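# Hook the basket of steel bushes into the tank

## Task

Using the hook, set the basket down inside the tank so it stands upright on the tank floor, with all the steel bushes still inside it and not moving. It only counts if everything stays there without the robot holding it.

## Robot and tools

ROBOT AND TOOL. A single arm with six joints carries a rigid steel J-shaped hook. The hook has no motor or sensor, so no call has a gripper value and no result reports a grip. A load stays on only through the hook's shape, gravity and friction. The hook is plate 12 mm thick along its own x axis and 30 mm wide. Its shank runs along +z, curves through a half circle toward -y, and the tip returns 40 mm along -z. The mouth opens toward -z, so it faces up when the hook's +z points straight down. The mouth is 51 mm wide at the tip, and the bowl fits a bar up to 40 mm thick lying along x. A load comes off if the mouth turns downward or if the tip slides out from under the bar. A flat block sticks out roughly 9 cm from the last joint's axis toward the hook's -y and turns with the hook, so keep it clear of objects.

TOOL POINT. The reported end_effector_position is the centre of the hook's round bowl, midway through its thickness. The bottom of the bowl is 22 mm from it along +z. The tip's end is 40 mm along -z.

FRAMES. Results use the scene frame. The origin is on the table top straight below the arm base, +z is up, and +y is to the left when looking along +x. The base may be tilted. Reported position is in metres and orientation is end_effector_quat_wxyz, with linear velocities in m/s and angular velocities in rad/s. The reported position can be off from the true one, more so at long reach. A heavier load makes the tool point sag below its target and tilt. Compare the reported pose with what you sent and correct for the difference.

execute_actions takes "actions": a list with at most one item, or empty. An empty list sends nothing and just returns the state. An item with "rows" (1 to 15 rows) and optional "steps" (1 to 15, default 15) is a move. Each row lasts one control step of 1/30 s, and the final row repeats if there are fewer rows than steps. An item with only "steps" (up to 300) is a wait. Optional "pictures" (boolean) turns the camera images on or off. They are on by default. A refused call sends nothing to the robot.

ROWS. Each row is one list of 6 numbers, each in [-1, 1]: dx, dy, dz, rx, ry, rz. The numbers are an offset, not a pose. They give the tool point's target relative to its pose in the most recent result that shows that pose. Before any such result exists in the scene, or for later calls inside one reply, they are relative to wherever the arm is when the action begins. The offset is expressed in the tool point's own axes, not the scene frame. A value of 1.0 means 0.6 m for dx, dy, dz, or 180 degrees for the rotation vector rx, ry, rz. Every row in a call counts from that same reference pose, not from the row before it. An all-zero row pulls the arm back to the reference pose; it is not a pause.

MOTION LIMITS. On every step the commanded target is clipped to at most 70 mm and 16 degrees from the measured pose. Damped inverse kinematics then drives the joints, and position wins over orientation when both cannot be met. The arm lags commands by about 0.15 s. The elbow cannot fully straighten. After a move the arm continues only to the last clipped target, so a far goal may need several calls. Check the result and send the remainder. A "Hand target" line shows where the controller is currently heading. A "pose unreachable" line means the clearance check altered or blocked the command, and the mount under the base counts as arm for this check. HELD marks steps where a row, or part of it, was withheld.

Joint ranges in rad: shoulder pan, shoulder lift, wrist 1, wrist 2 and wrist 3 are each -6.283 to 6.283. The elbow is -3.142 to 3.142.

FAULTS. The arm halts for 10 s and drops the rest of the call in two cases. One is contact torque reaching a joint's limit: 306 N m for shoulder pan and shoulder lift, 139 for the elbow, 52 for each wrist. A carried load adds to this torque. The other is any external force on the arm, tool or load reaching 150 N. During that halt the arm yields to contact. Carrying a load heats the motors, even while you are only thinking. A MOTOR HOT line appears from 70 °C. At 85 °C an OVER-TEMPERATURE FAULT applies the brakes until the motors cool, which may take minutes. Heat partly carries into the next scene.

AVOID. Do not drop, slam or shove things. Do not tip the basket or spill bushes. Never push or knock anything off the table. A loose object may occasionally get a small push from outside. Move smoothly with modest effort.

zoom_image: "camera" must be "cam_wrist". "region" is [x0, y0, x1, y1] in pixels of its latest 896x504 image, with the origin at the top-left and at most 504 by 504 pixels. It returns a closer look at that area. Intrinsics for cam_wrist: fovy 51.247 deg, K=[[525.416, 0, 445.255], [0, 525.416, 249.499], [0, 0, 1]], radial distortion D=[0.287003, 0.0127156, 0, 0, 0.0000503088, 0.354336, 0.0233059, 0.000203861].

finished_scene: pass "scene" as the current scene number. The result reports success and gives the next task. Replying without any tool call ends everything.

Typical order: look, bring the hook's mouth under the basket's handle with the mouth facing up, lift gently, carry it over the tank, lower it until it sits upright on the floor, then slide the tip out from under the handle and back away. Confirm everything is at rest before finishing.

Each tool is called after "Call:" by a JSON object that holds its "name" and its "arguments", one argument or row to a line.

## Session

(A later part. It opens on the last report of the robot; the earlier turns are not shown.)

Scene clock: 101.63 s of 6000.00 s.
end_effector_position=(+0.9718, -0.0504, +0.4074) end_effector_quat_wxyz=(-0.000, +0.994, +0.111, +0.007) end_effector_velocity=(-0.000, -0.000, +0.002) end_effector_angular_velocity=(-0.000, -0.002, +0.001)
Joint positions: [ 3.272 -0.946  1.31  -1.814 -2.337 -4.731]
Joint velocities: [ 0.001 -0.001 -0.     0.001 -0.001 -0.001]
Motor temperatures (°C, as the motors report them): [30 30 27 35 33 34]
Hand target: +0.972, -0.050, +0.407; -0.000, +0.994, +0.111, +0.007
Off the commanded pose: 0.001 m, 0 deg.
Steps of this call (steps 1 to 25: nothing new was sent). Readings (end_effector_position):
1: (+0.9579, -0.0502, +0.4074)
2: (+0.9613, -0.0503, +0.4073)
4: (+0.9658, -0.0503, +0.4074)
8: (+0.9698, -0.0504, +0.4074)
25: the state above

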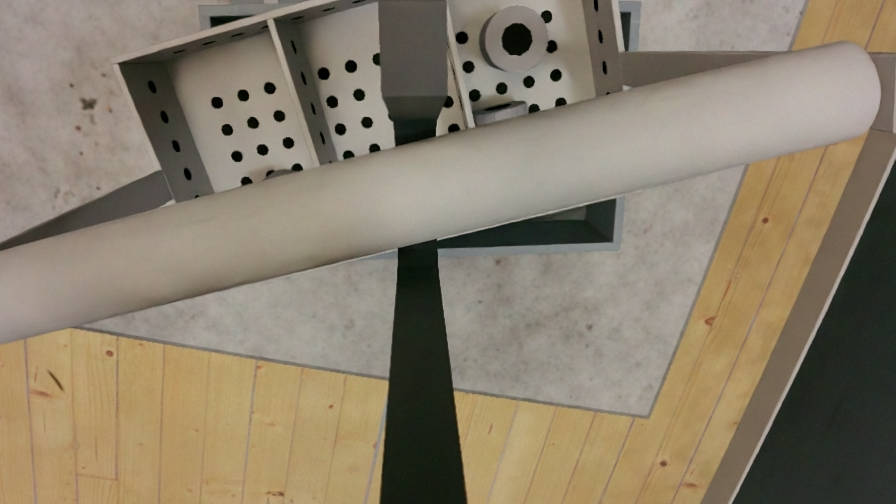

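Call:
{"name": "execute_actions", "arguments": {
  "actions": [
    {"rows":[[0.01,0.006,0,0,0,0],[0.01,0.006,0,0,0,0],[0.01,0.006,0,0,0,0],[0.01,0.006,0,0,0,0],[0.01,0.006,0,0,0,0],[0.01,0.006,0,0,0,0],[0.01,0.006,0,0,0,0],[0.01,0.006,0,0,0,0],[0.01,0.006,0,0,0,0],[0.01,0.006,0,0,0,0],[0.01,0.006,0,0,0,0],[0.01,0.006,0,0,0,0],[0.01,0.006,0,0,0,0],[0.01,0.006,0,0,0,0],[0.02,0.012,0,0,-0.004,0]]}
  ]
}}

Call:
{"name": "execute_actions", "arguments": {
  "actions": [
    {"steps":20}
  ]
}}

Scene clock: 107.03 s of 6000.00 s.
end_effector_position=(+0.9785, -0.0526, +0.4075) end_effector_quat_wxyz=(-0.000, +0.994, +0.111, +0.007) end_effector_velocity=(+0.021, -0.006, +0.000) end_effector_angular_velocity=(-0.011, +0.056, +0.028)
Joint positions: [ 3.27  -0.937  1.292 -1.807 -2.338 -4.734]
Joint velocities: [-0.007  0.053 -0.11   0.129 -0.     0.018]
Motor temperatures (°C, as the motors report them): [30 30 27 35 33 34]
Hand target: +0.985, -0.055, +0.408; +0.000, +0.994, +0.111, +0.002
Off the commanded pose: 0.007 m, 1 deg.
Steps of this call (steps 1 to 147: nothing new was sent; steps 148 to 162: all 15 steps of this action). Readings (end_effector_position):
148: (+0.9720, -0.0504, +0.4074)
149: (+0.9735, -0.0508, +0.4076)
151: (+0.9757, -0.0516, +0.4076)
155: (+0.9775, -0.0523, +0.4075)
162: the state above

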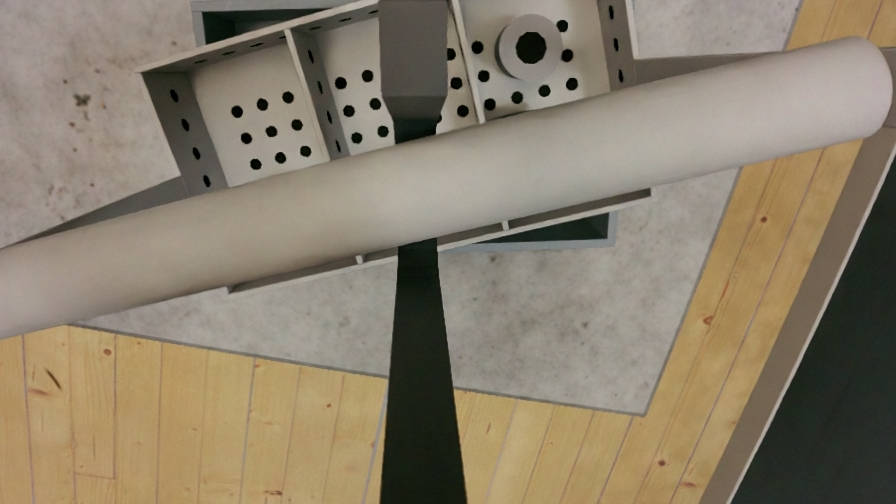

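Scene clock: 107.70 s of 6000.00 s.
end_effector_position=(+0.9848, -0.0548, +0.4075) end_effector_quat_wxyz=(+0.000, +0.994, +0.111, +0.002) end_effector_velocity=(+0.000, -0.001, +0.001) end_effector_angular_velocity=(+0.002, -0.001, -0.003)
Joint positions: [ 3.267 -0.924  1.266 -1.78  -2.338 -4.727]
Joint velocities: [-0.001 -0.002 -0.001  0.     0.001  0.001]
Motor temperatures (°C, as the motors report them): [30 30 27 35 33 34]
Hand target: +0.985, -0.055, +0.408; +0.000, +0.994, +0.111, +0.002
Off the commanded pose: 0.000 m, 0 deg.
Steps of this call (steps 1 to 20: nothing new was sent). Readings (end_effector_position):
1: (+0.9799, -0.0531, +0.4076)
2: (+0.9813, -0.0537, +0.4075)
4: (+0.9828, -0.0541, +0.4075)
8: (+0.9842, -0.0546, +0.4075)
20: the state above

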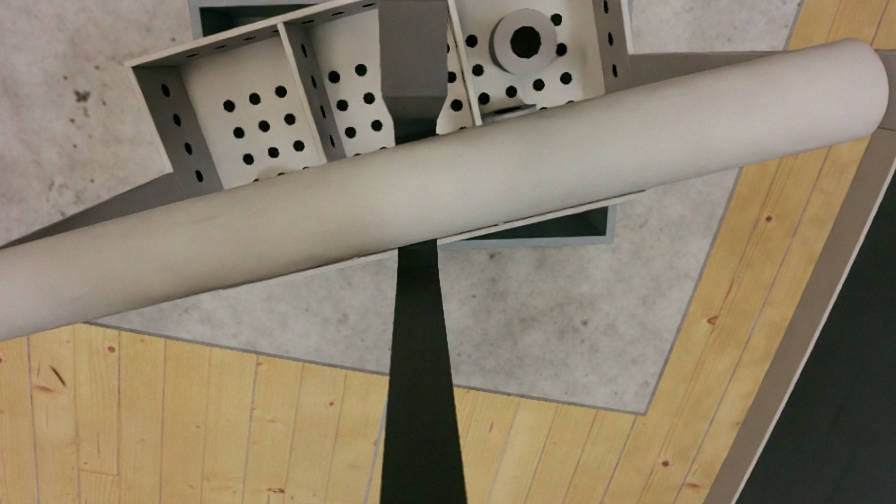

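Call:
{"name": "execute_actions", "arguments": {
  "actions": [
    {"rows":[[0,0,0,0,0,0.001],[0,0,0,0,0,0.002],[0,0,0,0,0,0.003],[0,0,0,0,0,0.004],[0,0,0,0,0,0.005],[0,0,0,0,0,0.006],[0,0,0,0,0,0.007],[0,0,0,0,0,0.008],[0,0,0,0,0,0.009],[0,0,0,0,0,0.01],[0,0,0,0,0,0.011],[0,0,0,0,0,0.012],[0,0,0,0,0,0.013],[0,0,0,0,0,0.014],[0,0,0,0,0,0.015]]}
  ],
  "pictures": false
}}

Call:
{"name": "execute_actions", "arguments": {
  "actions": [
    {"rows":[[0,0,0,0,0,0.0055],[0,0,0,0,0,0.007],[0,0,0,0,0,0.0085],[0,0,0,0,0,0.01],[0,0,0,0,0,0.0115],[0,0,0,0,0,0.013],[0,0,0,0,0,0.0145],[0,0,0,0,0,0.016],[0,0,0,0,0,0.0175],[0,0,0,0,0,0.019],[0,0,0,0,0,0.0205],[0,0,0,0,0,0.022],[0,0,0,0,0,0.0235],[0,0,0,0,0,0.025],[0,0,0,0,0,0.0265]]}
  ],
  "pictures": false
}}

Call:
{"name": "execute_actions", "arguments": {
  "actions": [
    {"rows":[[0,0,0,0,0,0.007],[0,0,0,0,0,0.008],[0,0,0,0,0,0.009],[0,0,0,0,0,0.01],[0,0,0,0,0,0.011],[0,0,0,0,0,0.012],[0,0,0,0,0,0.013],[0,0,0,0,0,0.014],[0,0,0,0,0,0.015],[0,0,0,0,0,0.016],[0,0,0,0,0,0.017],[0,0,0,0,0,0.018],[0,0,0,0,0,0.019],[0,0,0,0,0,0.02],[0,0,0,0,0,0.021]]}
  ]
}}

Call:
{"name": "execute_actions", "arguments": {
  "actions": [
    {"steps":45}
  ]
}}

Scene clock: 118.37 s of 6000.00 s.
end_effector_position=(+0.9848, -0.0548, +0.4075) end_effector_quat_wxyz=(+0.000, +0.996, +0.094, +0.002) end_effector_velocity=(-0.001, +0.002, +0.002) end_effector_angular_velocity=(+0.001, -0.002, -0.090)
Joint positions: [ 3.267 -0.926  1.269 -1.781 -2.338 -4.692]
Joint velocities: [ 0.003 -0.006  0.009 -0.003  0.     0.091]
Motor temperatures (°C, as the motors report them): [30 30 27 35 33 34]
Hand target: +0.985, -0.055, +0.408; +0.000, +0.996, +0.088, +0.002
Off the commanded pose: 0.000 m, 1 deg.
Steps of this call (steps 1 to 305: nothing new was sent; steps 306 to 320: all 15 steps of this action). Readings (end_effector_position):
306: (+0.9849, -0.0548, +0.4075)
307: (+0.9849, -0.0548, +0.4075)
309: (+0.9849, -0.0548, +0.4075)
313: (+0.9849, -0.0548, +0.4075)
320: the state above

Scene clock: 118.87 s of 6000.00 s.
end_effector_position=(+0.9848, -0.0549, +0.4075) end_effector_quat_wxyz=(+0.000, +0.998, +0.062, +0.002) end_effector_velocity=(-0.000, +0.000, -0.000) end_effector_angular_velocity=(+0.000, +0.000, -0.139)
Joint positions: [ 3.267 -0.93   1.275 -1.784 -2.338 -4.628]
Joint velocities: [ 0.001 -0.008  0.013 -0.004 -0.     0.14 ]
Motor temperatures (°C, as the motors report them): [30 30 27 35 33 34]
Hand target: +0.985, -0.055, +0.408; +0.000, +0.999, +0.052, +0.002
Off the commanded pose: 0.000 m, 1 deg.
Steps of this call (steps 1 to 15: all 15 steps of this action). Readings (end_effector_position):
1: (+0.9848, -0.0548, +0.4075)
2: (+0.9848, -0.0548, +0.4075)
4: (+0.9848, -0.0548, +0.4075)
8: (+0.9848, -0.0548, +0.4075)
15: the state above

Scene clock: 119.37 s of 6000.00 s.
end_effector_position=(+0.9849, -0.0550, +0.4074) end_effector_quat_wxyz=(+0.000, +0.999, +0.035, +0.002) end_effector_velocity=(-0.000, +0.001, -0.001) end_effector_angular_velocity=(-0.000, +0.001, -0.092)
Joint positions: [ 3.267 -0.933  1.281 -1.786 -2.338 -4.574]
Joint velocities: [ 0.001 -0.004  0.009 -0.002 -0.     0.094]
Motor temperatures (°C, as the motors report them): [30 30 27 35 33 34]
Hand target: +0.985, -0.055, +0.407; +0.000, +1.000, +0.029, +0.002
Off the commanded pose: 0.000 m, 1 deg.
Steps of this call (steps 1 to 15: all 15 steps of this action). Readings (end_effector_position):
1: (+0.9848, -0.0549, +0.4075)
2: (+0.9848, -0.0549, +0.4075)
4: (+0.9848, -0.0549, +0.4075)
8: (+0.9849, -0.0549, +0.4074)
15: the state above

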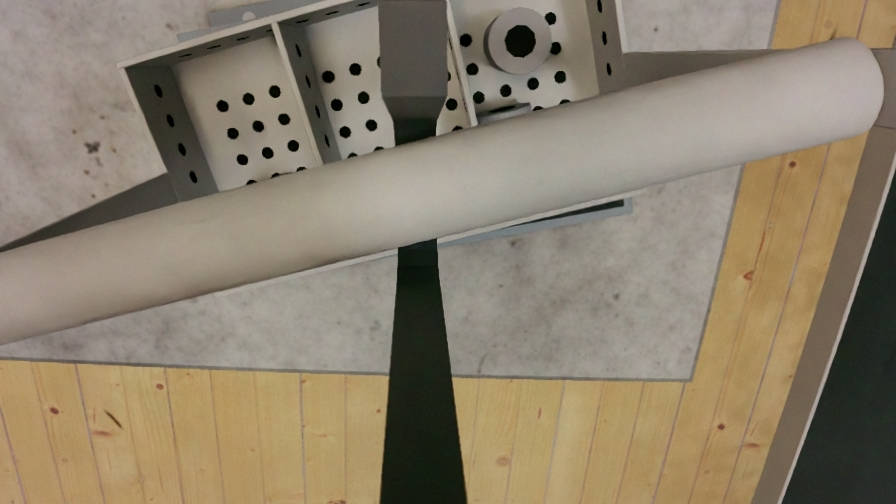

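Scene clock: 120.87 s of 6000.00 s.
end_effector_position=(+0.9848, -0.0549, +0.4075) end_effector_quat_wxyz=(+0.000, +1.000, +0.029, +0.002) end_effector_velocity=(-0.001, +0.002, +0.001) end_effector_angular_velocity=(+0.001, -0.000, +0.002)
Joint positions: [ 3.268 -0.934  1.282 -1.786 -2.338 -4.562]
Joint velocities: [ 0.002 -0.     0.     0.001  0.001  0.   ]
Motor temperatures (°C, as the motors report them): [30 30 27 35 33 34]
Hand target: +0.985, -0.055, +0.407; +0.000, +1.000, +0.029, +0.002
Off the commanded pose: 0.000 m, 0 deg.
Steps of this call (steps 1 to 45: nothing new was sent). Readings (end_effector_position):
1: (+0.9849, -0.0550, +0.4074)
2: (+0.9849, -0.0550, +0.4074)
4: (+0.9849, -0.0550, +0.4074)
8: (+0.9849, -0.0549, +0.4075)
45: the state above

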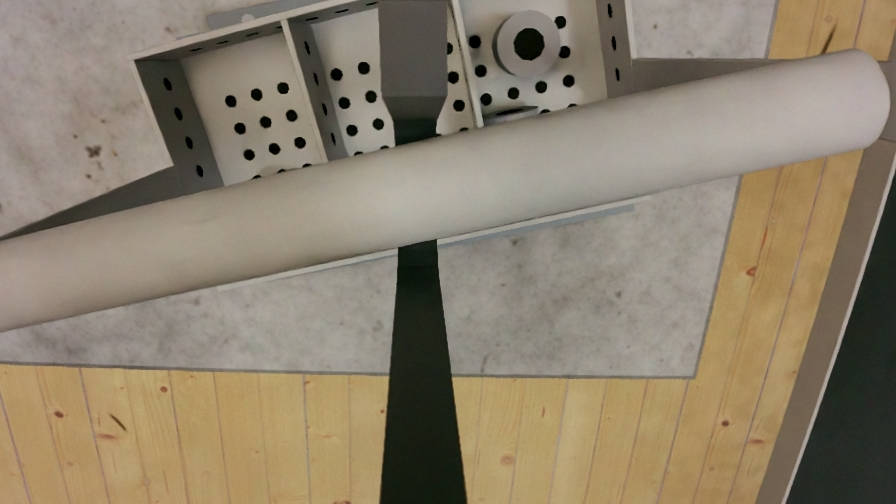

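Add ~1.5° and descend 3 cm.

Call:
{"name": "execute_actions", "arguments": {
  "actions": [
    {"rows":[[0,0,0.005,0,0,0.001],[0,0,0.01,0,0,0.001],[0,0,0.015,0,0,0.002],[0,0,0.02,0,0,0.002],[0,0,0.025,0,0,0.003],[0,0,0.03,0,0,0.004],[0,0,0.035,0,0,0.004],[0,0,0.04,0,0,0.005],[0,0,0.045,0,0,0.006],[0,0,0.05,0,0,0.006],[0,0,0.055,0,0,0.007],[0,0,0.055,0,0,0.008]]}
  ]
}}

Call:
{"name": "execute_actions", "arguments": {
  "actions": [
    {"steps":15}
  ]
}}

Scene clock: 130.47 s of 6000.00 s.
end_effector_position=(+0.9849, -0.0549, +0.3782) end_effector_quat_wxyz=(+0.000, +1.000, +0.018, +0.002) end_effector_velocity=(+0.002, -0.001, -0.028) end_effector_angular_velocity=(+0.001, -0.005, -0.037)
Joint positions: [ 3.248 -0.931  1.32  -1.846 -2.34  -4.568]
Joint velocities: [-0.02   0.003  0.039 -0.068 -0.003  0.004]
Motor temperatures (°C, as the motors report them): [30 30 27 35 33 34]
Hand target: +0.985, -0.055, +0.375; +0.000, +1.000, +0.016, +0.002
Off the commanded pose: 0.004 m, 0 deg.
Steps of this call (steps 1 to 273: nothing new was sent; steps 274 to 288: all 15 steps of this action). Readings (end_effector_position):
274: (+0.9848, -0.0548, +0.4074)
275: (+0.9848, -0.0547, +0.4070)
277: (+0.9848, -0.0547, +0.4039)
281: (+0.9848, -0.0548, +0.3942)
288: the state above

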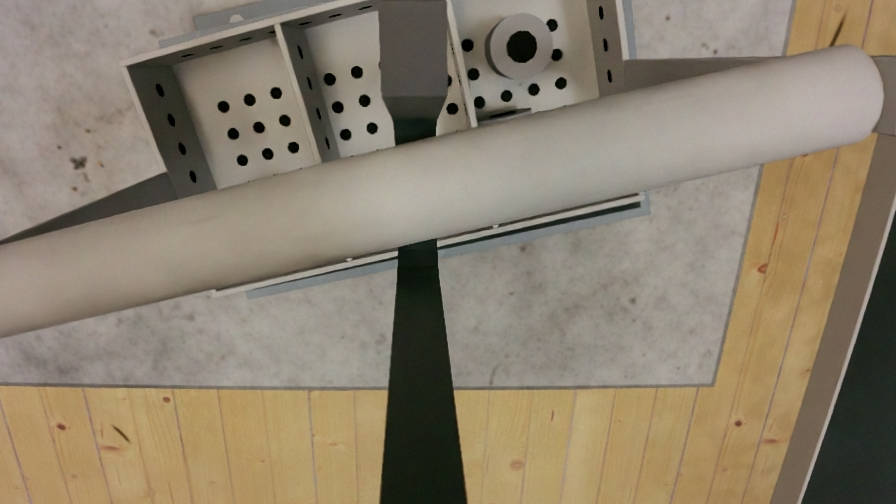

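Scene clock: 130.97 s of 6000.00 s.
end_effector_position=(+0.9849, -0.0549, +0.3746) end_effector_quat_wxyz=(+0.000, +1.000, +0.016, +0.002) end_effector_velocity=(-0.000, +0.002, +0.000) end_effector_angular_velocity=(+0.001, +0.000, +0.001)
Joint positions: [ 3.245 -0.931  1.325 -1.854 -2.341 -4.567]
Joint velocities: [ 0.001  0.001  0.001 -0.001  0.001  0.   ]
Motor temperatures (°C, as the motors report them): [30 30 27 35 33 34]
Hand target: +0.985, -0.055, +0.375; +0.000, +1.000, +0.016, +0.002
Off the commanded pose: 0.000 m, 0 deg.
Steps of this call (steps 1 to 15: nothing new was sent). Readings (end_effector_position):
1: (+0.9849, -0.0549, +0.3774)
2: (+0.9849, -0.0549, +0.3767)
4: (+0.9849, -0.0549, +0.3758)
8: (+0.9849, -0.0549, +0.3749)
15: the state above

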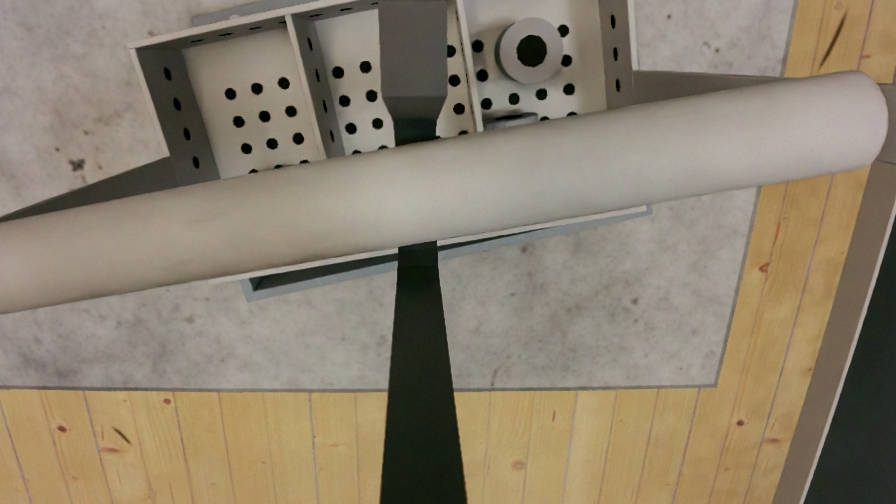

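Call:
{"name": "execute_actions", "arguments": {
  "actions": [
    {"rows":[[0.001,0.001,0,0,0,0],[0.001,0.002,0,0,0,0],[0.002,0.003,0,0,0,0],[0.002,0.004,0,0,0,0],[0.003,0.005,0,0,0,0],[0.003,0.006,0,0,0,0],[0.004,0.007,0,0,0,0],[0.004,0.008,0,0,0,0],[0.005,0.009,0,0,0,0],[0.005,0.01,0,0,0,0],[0.006,0.011,0,0,0,0],[0.007,0.012,0,0,0,0],[0.008,0.013,0,0,0,0],[0.009,0.014,0,0,0,0],[0.01,0.015,0,0,0,0]]}
  ]
}}

Call:
{"name": "execute_actions", "arguments": {
  "actions": [
    {"steps":20}
  ]
}}

Scene clock: 142.17 s of 6000.00 s.
end_effector_position=(+0.9891, -0.0614, +0.3746) end_effector_quat_wxyz=(+0.000, +1.000, +0.016, +0.002) end_effector_velocity=(+0.015, -0.016, +0.001) end_effector_angular_velocity=(-0.001, -0.000, +0.002)
Joint positions: [ 3.24  -0.93   1.315 -1.85  -2.341 -4.574]
Joint velocities: [-0.012  0.011 -0.037  0.015 -0.003 -0.019]
Motor temperatures (°C, as the motors report them): [30 30 27 35 33 34]
Hand target: +0.991, -0.064, +0.375; +0.000, +1.000, +0.016, +0.002
Off the commanded pose: 0.003 m, 0 deg.
Steps of this call (steps 1 to 321: nothing new was sent; steps 322 to 336: all 15 steps of this action). Readings (end_effector_position):
322: (+0.9849, -0.0549, +0.3745)
323: (+0.9849, -0.0549, +0.3745)
325: (+0.9853, -0.0555, +0.3745)
329: (+0.9864, -0.0575, +0.3746)
336: the state above

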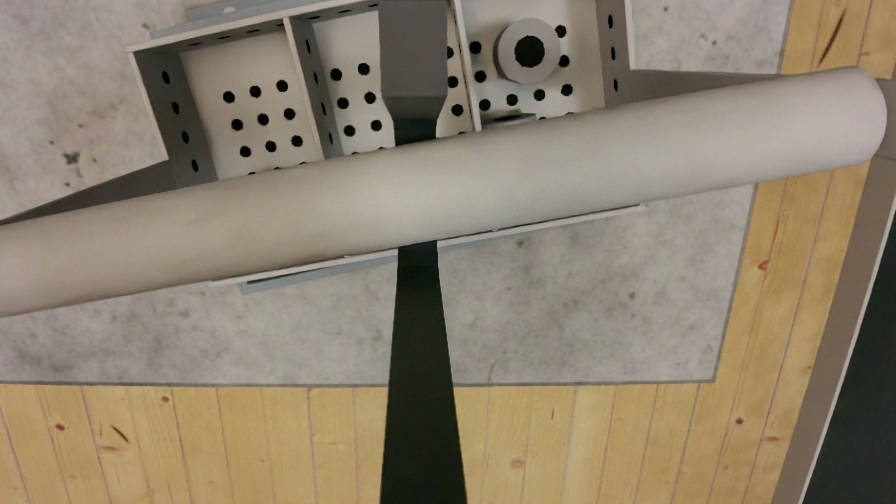

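Scene clock: 142.83 s of 6000.00 s.
end_effector_position=(+0.9911, -0.0637, +0.3746) end_effector_quat_wxyz=(+0.000, +1.000, +0.016, +0.002) end_effector_velocity=(+0.000, +0.001, +0.001) end_effector_angular_velocity=(+0.001, -0.001, +0.001)
Joint positions: [ 3.238 -0.928  1.31  -1.849 -2.341 -4.577]
Joint velocities: [ 0.001  0.    -0.    -0.     0.001 -0.   ]
Motor temperatures (°C, as the motors report them): [30 30 27 35 33 34]
Hand target: +0.991, -0.064, +0.375; +0.000, +1.000, +0.016, +0.002
Off the commanded pose: 0.000 m, 0 deg.
Steps of this call (steps 1 to 20: nothing new was sent). Readings (end_effector_position):
1: (+0.9896, -0.0620, +0.3746)
2: (+0.9900, -0.0624, +0.3746)
4: (+0.9905, -0.0629, +0.3746)
8: (+0.9909, -0.0634, +0.3746)
20: the state above

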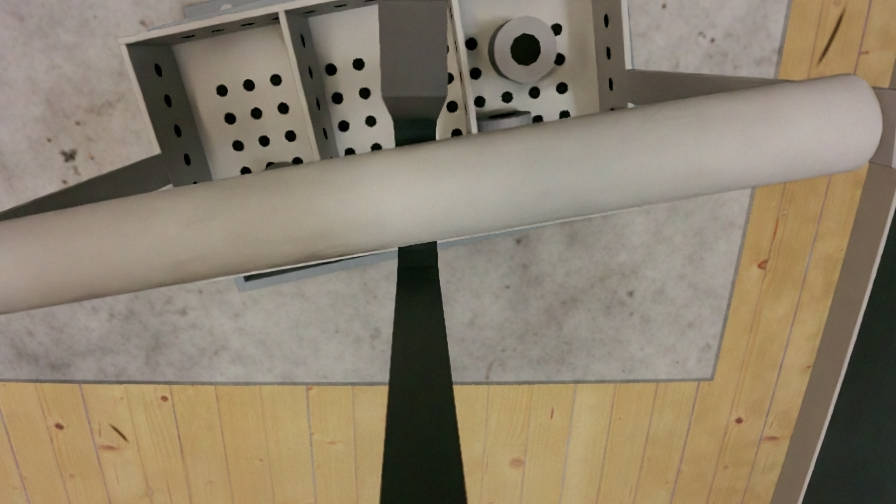

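Call:
{"name": "execute_actions", "arguments": {
  "actions": [
    {"rows":[[0,0,0.002,0,0,-0.001],[0,0,0.004,0,0,-0.002],[0,0,0.006,0,0,-0.003],[0,0,0.008,0,0,-0.004],[0,0,0.01,0,0,-0.005],[0,0,0.012,0,0,-0.006],[0,0,0.014,0,0,-0.007],[0,0,0.017,0,0,-0.008],[0,0,0.02,0,0,-0.009],[0,0,0.023,0,0,-0.01],[0,0,0.026,0,0,-0.011],[0,0,0.029,0,0,-0.012],[0,0,0.032,0,0,-0.013],[0,0,0.035,0,0,-0.013],[0,0,0.038,0,0,-0.013]]}
  ]
}}

Call:
{"name": "execute_actions", "arguments": {
  "actions": [
    {"rows":[[0,0,0.015,0,0,-0.002],[0,0,0.018,0,0,-0.002],[0,0,0.021,0,0,-0.002],[0,0,0.024,0,0,-0.002],[0,0,0.027,0,0,-0.002],[0,0,0.03,0,0,-0.002],[0,0,0.033,0,0,-0.002],[0,0,0.036,0,0,-0.002],[0,0,0.039,0,0,-0.002],[0,0,0.042,0,0,-0.002],[0,0,0.045,0,0,-0.002]]}
  ]
}}

Scene clock: 148.67 s of 6000.00 s.
end_effector_position=(+0.9912, -0.0637, +0.3586) end_effector_quat_wxyz=(+0.000, +0.999, +0.033, +0.002) end_effector_velocity=(+0.000, -0.000, -0.049) end_effector_angular_velocity=(+0.000, -0.002, +0.057)
Joint positions: [ 3.227 -0.923  1.325 -1.879 -2.343 -4.626]
Joint velocities: [-0.034  0.013  0.052 -0.101 -0.003 -0.106]
Motor temperatures (°C, as the motors report them): [30 30 27 35 33 34]
Hand target: +0.991, -0.064, +0.352; +0.000, +0.999, +0.037, +0.002
Off the commanded pose: 0.007 m, 0 deg.
Steps of this call (steps 1 to 160: nothing new was sent; steps 161 to 175: all 15 steps of this action). Readings (end_effector_position):
161: (+0.9912, -0.0637, +0.3746)
162: (+0.9912, -0.0638, +0.3744)
164: (+0.9913, -0.0638, +0.3733)
168: (+0.9912, -0.0637, +0.3692)
175: the state above

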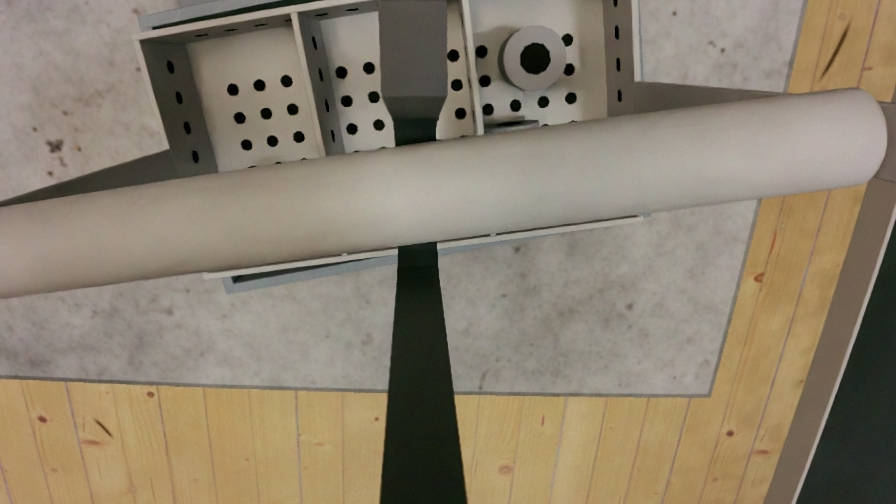

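Scene clock: 149.17 s of 6000.00 s.
end_effector_position=(+0.9912, -0.0636, +0.3339) end_effector_quat_wxyz=(+0.000, +0.999, +0.036, +0.001) end_effector_velocity=(+0.001, -0.001, -0.019) end_effector_angular_velocity=(-0.001, -0.002, -0.001)
Joint positions: [ 3.21  -0.916  1.352 -1.928 -2.344 -4.655]
Joint velocities: [-0.014  0.005  0.019 -0.041 -0.002 -0.02 ]
Motor temperatures (°C, as the motors report them): [30 30 27 35 33 34]
Hand target: +0.991, -0.064, +0.332; +0.000, +0.999, +0.036, +0.001
Off the commanded pose: 0.002 m, 0 deg.
Steps of this call (steps 1 to 15: all 15 steps of this action). Readings (end_effector_position):
1: (+0.9912, -0.0637, +0.3569)
2: (+0.9912, -0.0637, +0.3551)
4: (+0.9911, -0.0637, +0.3514)
8: (+0.9912, -0.0637, +0.3442)
15: the state above

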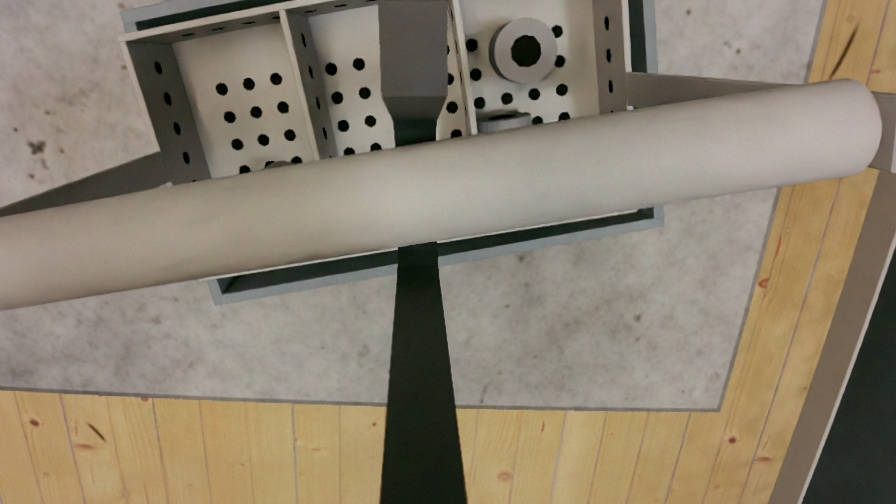

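Well placed. Continue down.

Call:
{"name": "execute_actions", "arguments": {
  "actions": [
    {"rows":[[0,0,0.008,0,0,0],[0,0,0.012,0,0,0],[0.001,0,0.016,0,0,0],[0.001,0,0.02,0,0,0],[0.002,0,0.024,0,0,0],[0.002,0,0.028,0,0,0],[0.003,0,0.032,0,0,0],[0.003,0,0.036,0,0,0],[0.004,0,0.04,0,0,0],[0.004,0,0.044,0,0,0],[0.005,0,0.048,0,0,0],[0.005,0,0.052,0,0,0],[0.006,0,0.056,0,0,0],[0.006,0,0.06,0,0,0],[0.007,0,0.064,0,0,0]]}
  ],
  "pictures": false
}}

Call:
{"name": "execute_actions", "arguments": {
  "actions": [
    {"rows":[[0,0,0.019,0,0,0],[0,0,0.022,0,0,0],[0,0,0.025,0,0,0],[0,0,0.028,0,0,0],[0,0,0.03,0,0,0],[0,0,0.032,0,0,0],[0,0,0.034,0,0,0],[0,0,0.036,0,0,0],[0,0,0.038,0,0,0],[0,0,0.04,0,0,0],[0,0,0.042,0,0,0],[0,0,0.044,0,0,0],[0,0,0.046,0,0,0],[0,0,0.048,0,0,0],[0,0,0.05,0,0,0]]}
  ]
}}

Call:
{"name": "execute_actions", "arguments": {
  "actions": [
    {"rows":[[0,0,0.01,0,0,0],[0,0,0.012,0,0,0],[0,0,0.014,0,0,0],[0,0,0.016,0,0,0],[0,0,0.018,0,0,0],[0,0,0.02,0,0,0],[0,0,0.022,0,0,0],[0,0,0.024,0,0,0],[0,0,0.026,0,0,0],[0,0,0.028,0,0,0],[0,0,0.03,0,0,0],[0,0,0.032,0,0,0],[0,0,0.034,0,0,0],[0,0,0.036,0,0,0],[0,0,0.038,0,0,0]]}
  ]
}}

Call:
{"name": "execute_actions", "arguments": {
  "actions": [
    {"rows":[[0,0,0.012,0,0,0],[0,0,0.018,0,0,0],[0,0,0.026,0,0,-0.01],[0,0,0.036,0,0,-0.02],[0,0,0.046,0,0,-0.03],[0,0,0.056,0,0,-0.04],[0,0,0.066,0,0,-0.04],[0,0,0.08,0,0,-0.04],[0,0,0.095,0,0,-0.04],[0,0,0.11,0,0,-0.04]]}
  ]
}}

Scene clock: 161.43 s of 6000.00 s.
end_effector_position=(+0.9940, -0.0635, +0.3049) end_effector_quat_wxyz=(+0.000, +0.999, +0.036, +0.001) end_effector_velocity=(+0.008, +0.000, -0.071) end_effector_angular_velocity=(-0.001, +0.002, +0.000)
Joint positions: [ 3.19  -0.903  1.373 -1.982 -2.346 -4.683]
Joint velocities: [-0.05   0.037  0.045 -0.128 -0.003 -0.068]
Motor temperatures (°C, as the motors report them): [30 30 27 35 33 34]
Hand target: +0.995, -0.063, +0.296; +0.000, +0.999, +0.036, +0.001
Off the commanded pose: 0.010 m, 0 deg.
Steps of this call (steps 1 to 353: nothing new was sent; steps 354 to 368: all 15 steps of this action). Readings (end_effector_position):
354: (+0.9912, -0.0637, +0.3316)
355: (+0.9912, -0.0637, +0.3312)
357: (+0.9914, -0.0636, +0.3286)
361: (+0.9921, -0.0636, +0.3209)
368: the state above

Scene clock: 161.93 s of 6000.00 s.
end_effector_position=(+0.9941, -0.0634, +0.2799) end_effector_quat_wxyz=(+0.000, +0.999, +0.036, +0.001) end_effector_velocity=(+0.003, +0.002, -0.034) end_effector_angular_velocity=(+0.005, -0.006, -0.004)
Joint positions: [ 3.173 -0.894  1.396 -2.031 -2.347 -4.707]
Joint velocities: [-0.024  0.016  0.029 -0.078  0.004 -0.036]
Motor temperatures (°C, as the motors report them): [30 30 27 35 33 34]
Hand target: +0.994, -0.063, +0.275; +0.000, +0.999, +0.036, +0.001
Off the commanded pose: 0.005 m, 0 deg.
Steps of this call (steps 1 to 15: all 15 steps of this action). Readings (end_effector_position):
1: (+0.9943, -0.0634, +0.3026)
2: (+0.9942, -0.0634, +0.3003)
4: (+0.9941, -0.0634, +0.2961)
8: (+0.9940, -0.0635, +0.2892)
15: the state above

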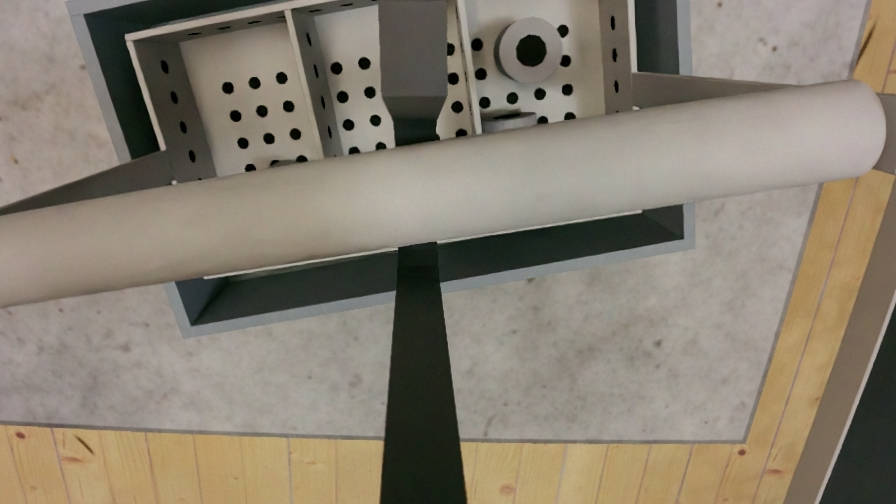

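Scene clock: 162.43 s of 6000.00 s.
end_effector_position=(+0.9941, -0.0634, +0.2619) end_effector_quat_wxyz=(+0.000, +0.999, +0.036, +0.001) end_effector_velocity=(-0.000, +0.001, -0.037) end_effector_angular_velocity=(+0.001, +0.002, +0.001)
Joint positions: [ 3.16  -0.886  1.411 -2.066 -2.347 -4.724]
Joint velocities: [-0.025  0.017  0.029 -0.068  0.    -0.034]
Motor temperatures (°C, as the motors report them): [30 30 27 35 33 34]
Hand target: +0.994, -0.063, +0.257; +0.000, +0.999, +0.036, +0.001
Off the commanded pose: 0.005 m, 0 deg.
Steps of this call (steps 1 to 15: all 15 steps of this action). Readings (end_effector_position):
1: (+0.9941, -0.0634, +0.2788)
2: (+0.9941, -0.0635, +0.2775)
4: (+0.9940, -0.0634, +0.2750)
8: (+0.9942, -0.0635, +0.2705)
15: the state above

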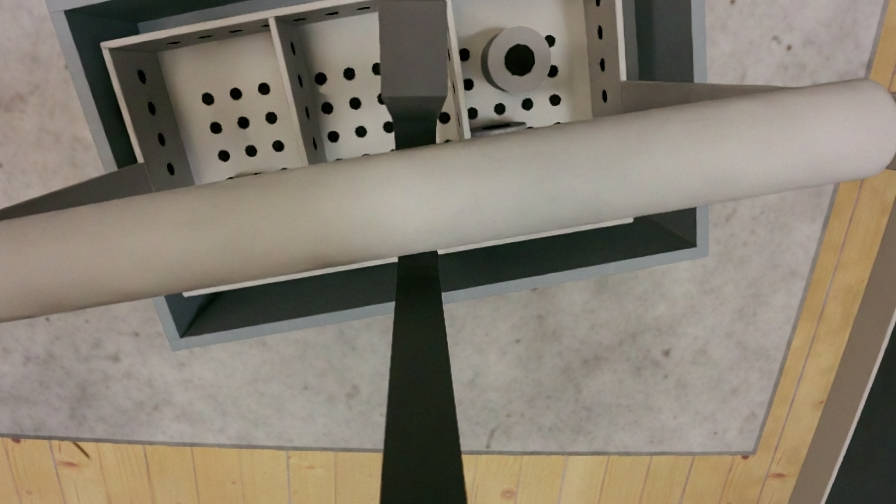

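Scene clock: 162.93 s of 6000.00 s.
end_effector_position=(+0.9938, -0.0636, +0.2031) end_effector_quat_wxyz=(+0.001, +0.995, +0.095, -0.000) end_effector_velocity=(+0.001, +0.004, -0.057) end_effector_angular_velocity=(+0.008, -0.015, +0.066)
Joint positions: [ 3.119 -0.849  1.441 -2.169 -2.348 -4.897]
Joint velocities: [-0.039  0.035  0.039 -0.134  0.008 -0.136]
Motor temperatures (°C, as the motors report them): [30 30 27 35 33 34]
Hand target: +0.994, -0.063, +0.196; +0.000, +0.995, +0.099, +0.001
Off the commanded pose: 0.007 m, 0 deg.
Steps of this call (steps 1 to 15: all 15 steps of this action). Readings (end_effector_position):
1: (+0.9941, -0.0634, +0.2607)
2: (+0.9941, -0.0635, +0.2592)
4: (+0.9941, -0.0635, +0.2543)
8: (+0.9939, -0.0635, +0.2369)
15: the state above

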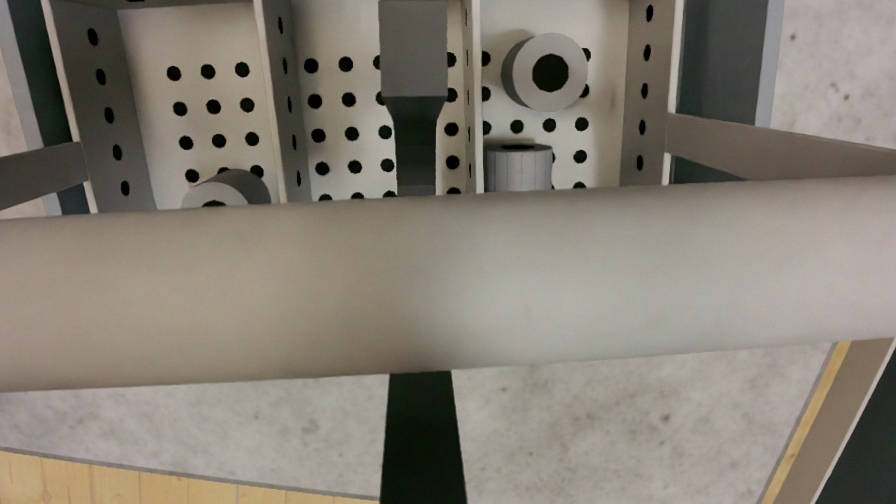

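Call:
{"name": "execute_actions", "arguments": {
  "actions": [
    {"rows":[[0,0,0.018,0,0,0],[0,0.03,0.018,0,0,0],[0,0.06,0.018,0,0,0],[0,0.09,0.018,0,0,0],[0,0.12,0.018,0,0,0],[0,0.15,0.018,0,0,0],[0,0.18,0.018,0,0,0]]}
  ]
}}

Call:
{"name": "execute_actions", "arguments": {
  "actions": [
    {"rows":[[0,0.03,-0.3,0,0,0]]}
  ]
}}

Scene clock: 167.33 s of 6000.00 s.
end_effector_position=(+1.0127, -0.1633, +0.1925) end_effector_quat_wxyz=(+0.001, +0.995, +0.095, -0.000) end_effector_velocity=(+0.012, -0.050, +0.000) end_effector_angular_velocity=(+0.002, -0.002, +0.003)
Joint positions: [ 3.042 -0.885  1.396 -2.164 -2.346 -5.006]
Joint velocities: [-0.035 -0.014 -0.039  0.016  0.005 -0.054]
Motor temperatures (°C, as the motors report them): [30 30 27 35 33 34]
Hand target: +1.014, -0.170, +0.192; +0.001, +0.995, +0.095, -0.000
Off the commanded pose: 0.007 m, 0 deg.
Steps of this call (steps 1 to 117: nothing new was sent; steps 118 to 132: all 15 steps of this action). Readings (end_effector_position):
118: (+0.9940, -0.0635, +0.1959)
119: (+0.9941, -0.0641, +0.1951)
121: (+0.9959, -0.0757, +0.1932)
125: (+1.0053, -0.1258, +0.1930)
132: the state above

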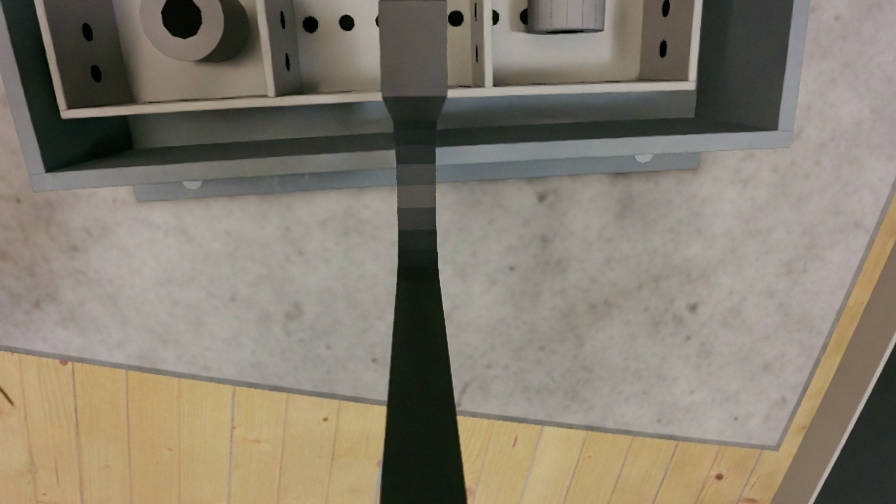

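Scene clock: 167.83 s of 6000.00 s.
end_effector_position=(+1.0157, -0.1797, +0.3589) end_effector_quat_wxyz=(+0.001, +0.995, +0.095, +0.003) end_effector_velocity=(+0.004, -0.010, +0.109) end_effector_angular_velocity=(-0.002, +0.033, -0.006)
Joint positions: [ 3.145 -0.953  1.244 -1.85  -2.349 -4.867]
Joint velocities: [ 0.068 -0.004 -0.173  0.29  -0.     0.134]
Motor temperatures (°C, as the motors report them): [30 30 27 35 33 34]
Hand target: +1.016, -0.181, +0.372; +0.001, +0.995, +0.095, +0.001
Off the commanded pose: 0.014 m, 0 deg.
Steps of this call (steps 1 to 15: all 15 steps of this action). Readings (end_effector_position):
1: (+1.0130, -0.1649, +0.1945)
2: (+1.0124, -0.1654, +0.2062)
4: (+1.0146, -0.1696, +0.2374)
8: (+1.0150, -0.1740, +0.2918)
15: the state above

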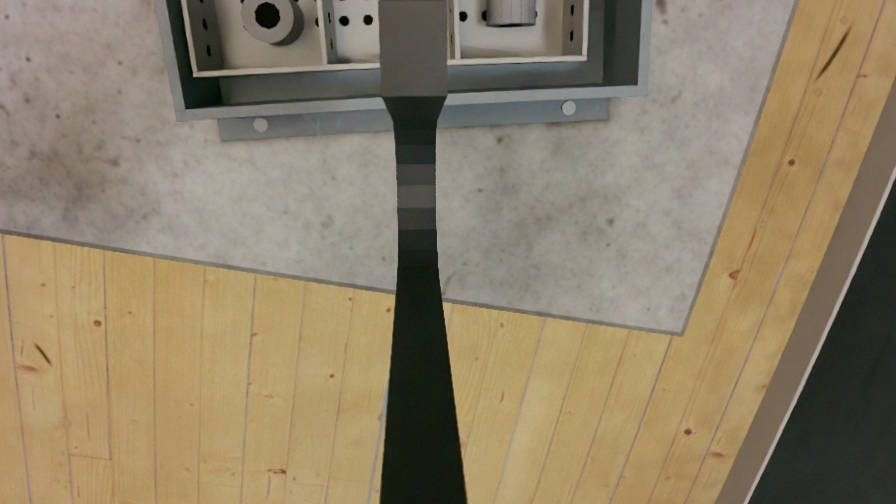

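Check that the bush has stopped rolling.

Call:
{"name": "execute_actions", "arguments": {
  "actions": [
    {"steps":90}
  ]
}}

Call:
{"name": "execute_actions", "arguments": {
  "actions": [
    {"steps":90}
  ]
}}

Scene clock: 170.83 s of 6000.00 s.
end_effector_position=(+1.0160, -0.1808, +0.3723) end_effector_quat_wxyz=(+0.001, +0.995, +0.095, +0.001) end_effector_velocity=(-0.000, -0.000, +0.001) end_effector_angular_velocity=(+0.001, -0.001, -0.000)
Joint positions: [ 3.154 -0.954  1.222 -1.815 -2.348 -4.851]
Joint velocities: [ 0.    -0.001 -0.     0.     0.001 -0.   ]
Motor temperatures (°C, as the motors report them): [30 30 27 35 33 34]
Hand target: +1.016, -0.181, +0.372; +0.001, +0.995, +0.095, +0.001
Off the commanded pose: 0.000 m, 0 deg.
Steps of this call (steps 1 to 90: nothing new was sent). Readings (end_effector_position):
1: (+1.0158, -0.1800, +0.3621)
2: (+1.0159, -0.1802, +0.3645)
4: (+1.0160, -0.1805, +0.3678)
8: (+1.0160, -0.1807, +0.3708)
90: the state above

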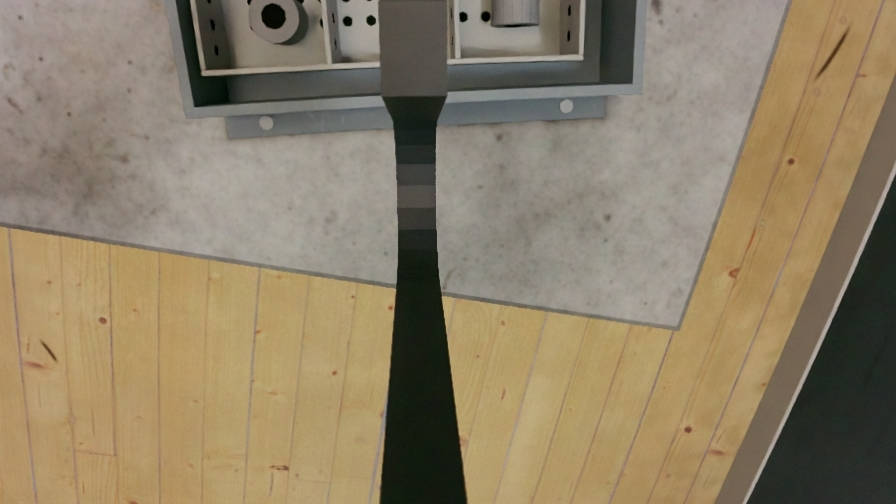

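Scene clock: 173.83 s of 6000.00 s.
end_effector_position=(+1.0160, -0.1808, +0.3723) end_effector_quat_wxyz=(+0.001, +0.995, +0.095, +0.001) end_effector_velocity=(-0.000, +0.001, -0.000) end_effector_angular_velocity=(-0.002, +0.001, +0.002)
Joint positions: [ 3.154 -0.954  1.222 -1.815 -2.348 -4.851]
Joint velocities: [ 0.001  0.001  0.     0.001 -0.002 -0.001]
Motor temperatures (°C, as the motors report them): [30 30 27 35 33 34]
Hand target: +1.016, -0.181, +0.372; +0.001, +0.995, +0.095, +0.001
Off the commanded pose: 0.000 m, 0 deg.
Steps of this call (steps 1 to 90: nothing new was sent). Readings (end_effector_position):
1: (+1.0160, -0.1808, +0.3723)
2: (+1.0160, -0.1808, +0.3723)
4: (+1.0160, -0.1808, +0.3723)
8: (+1.0160, -0.1808, +0.3723)
90: the state above

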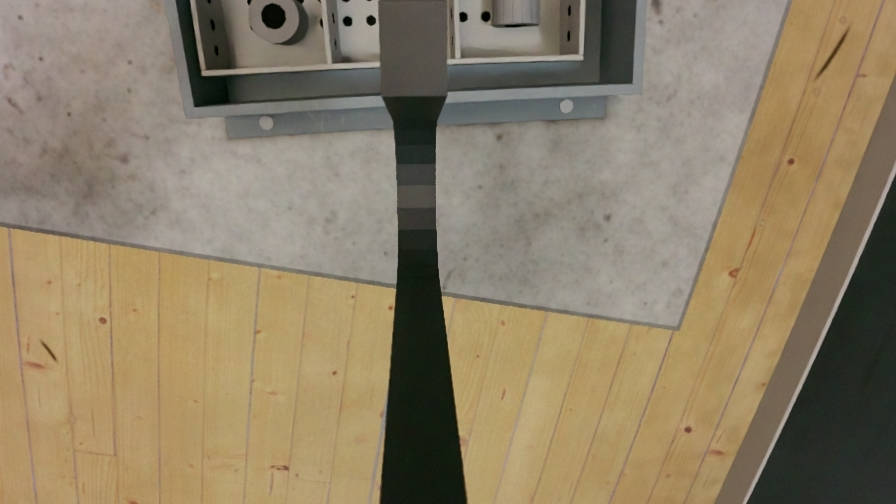

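Call:
{"name": "finished_scene", "arguments": {
  "scene": 1
}}

The scene is finished: the task was done.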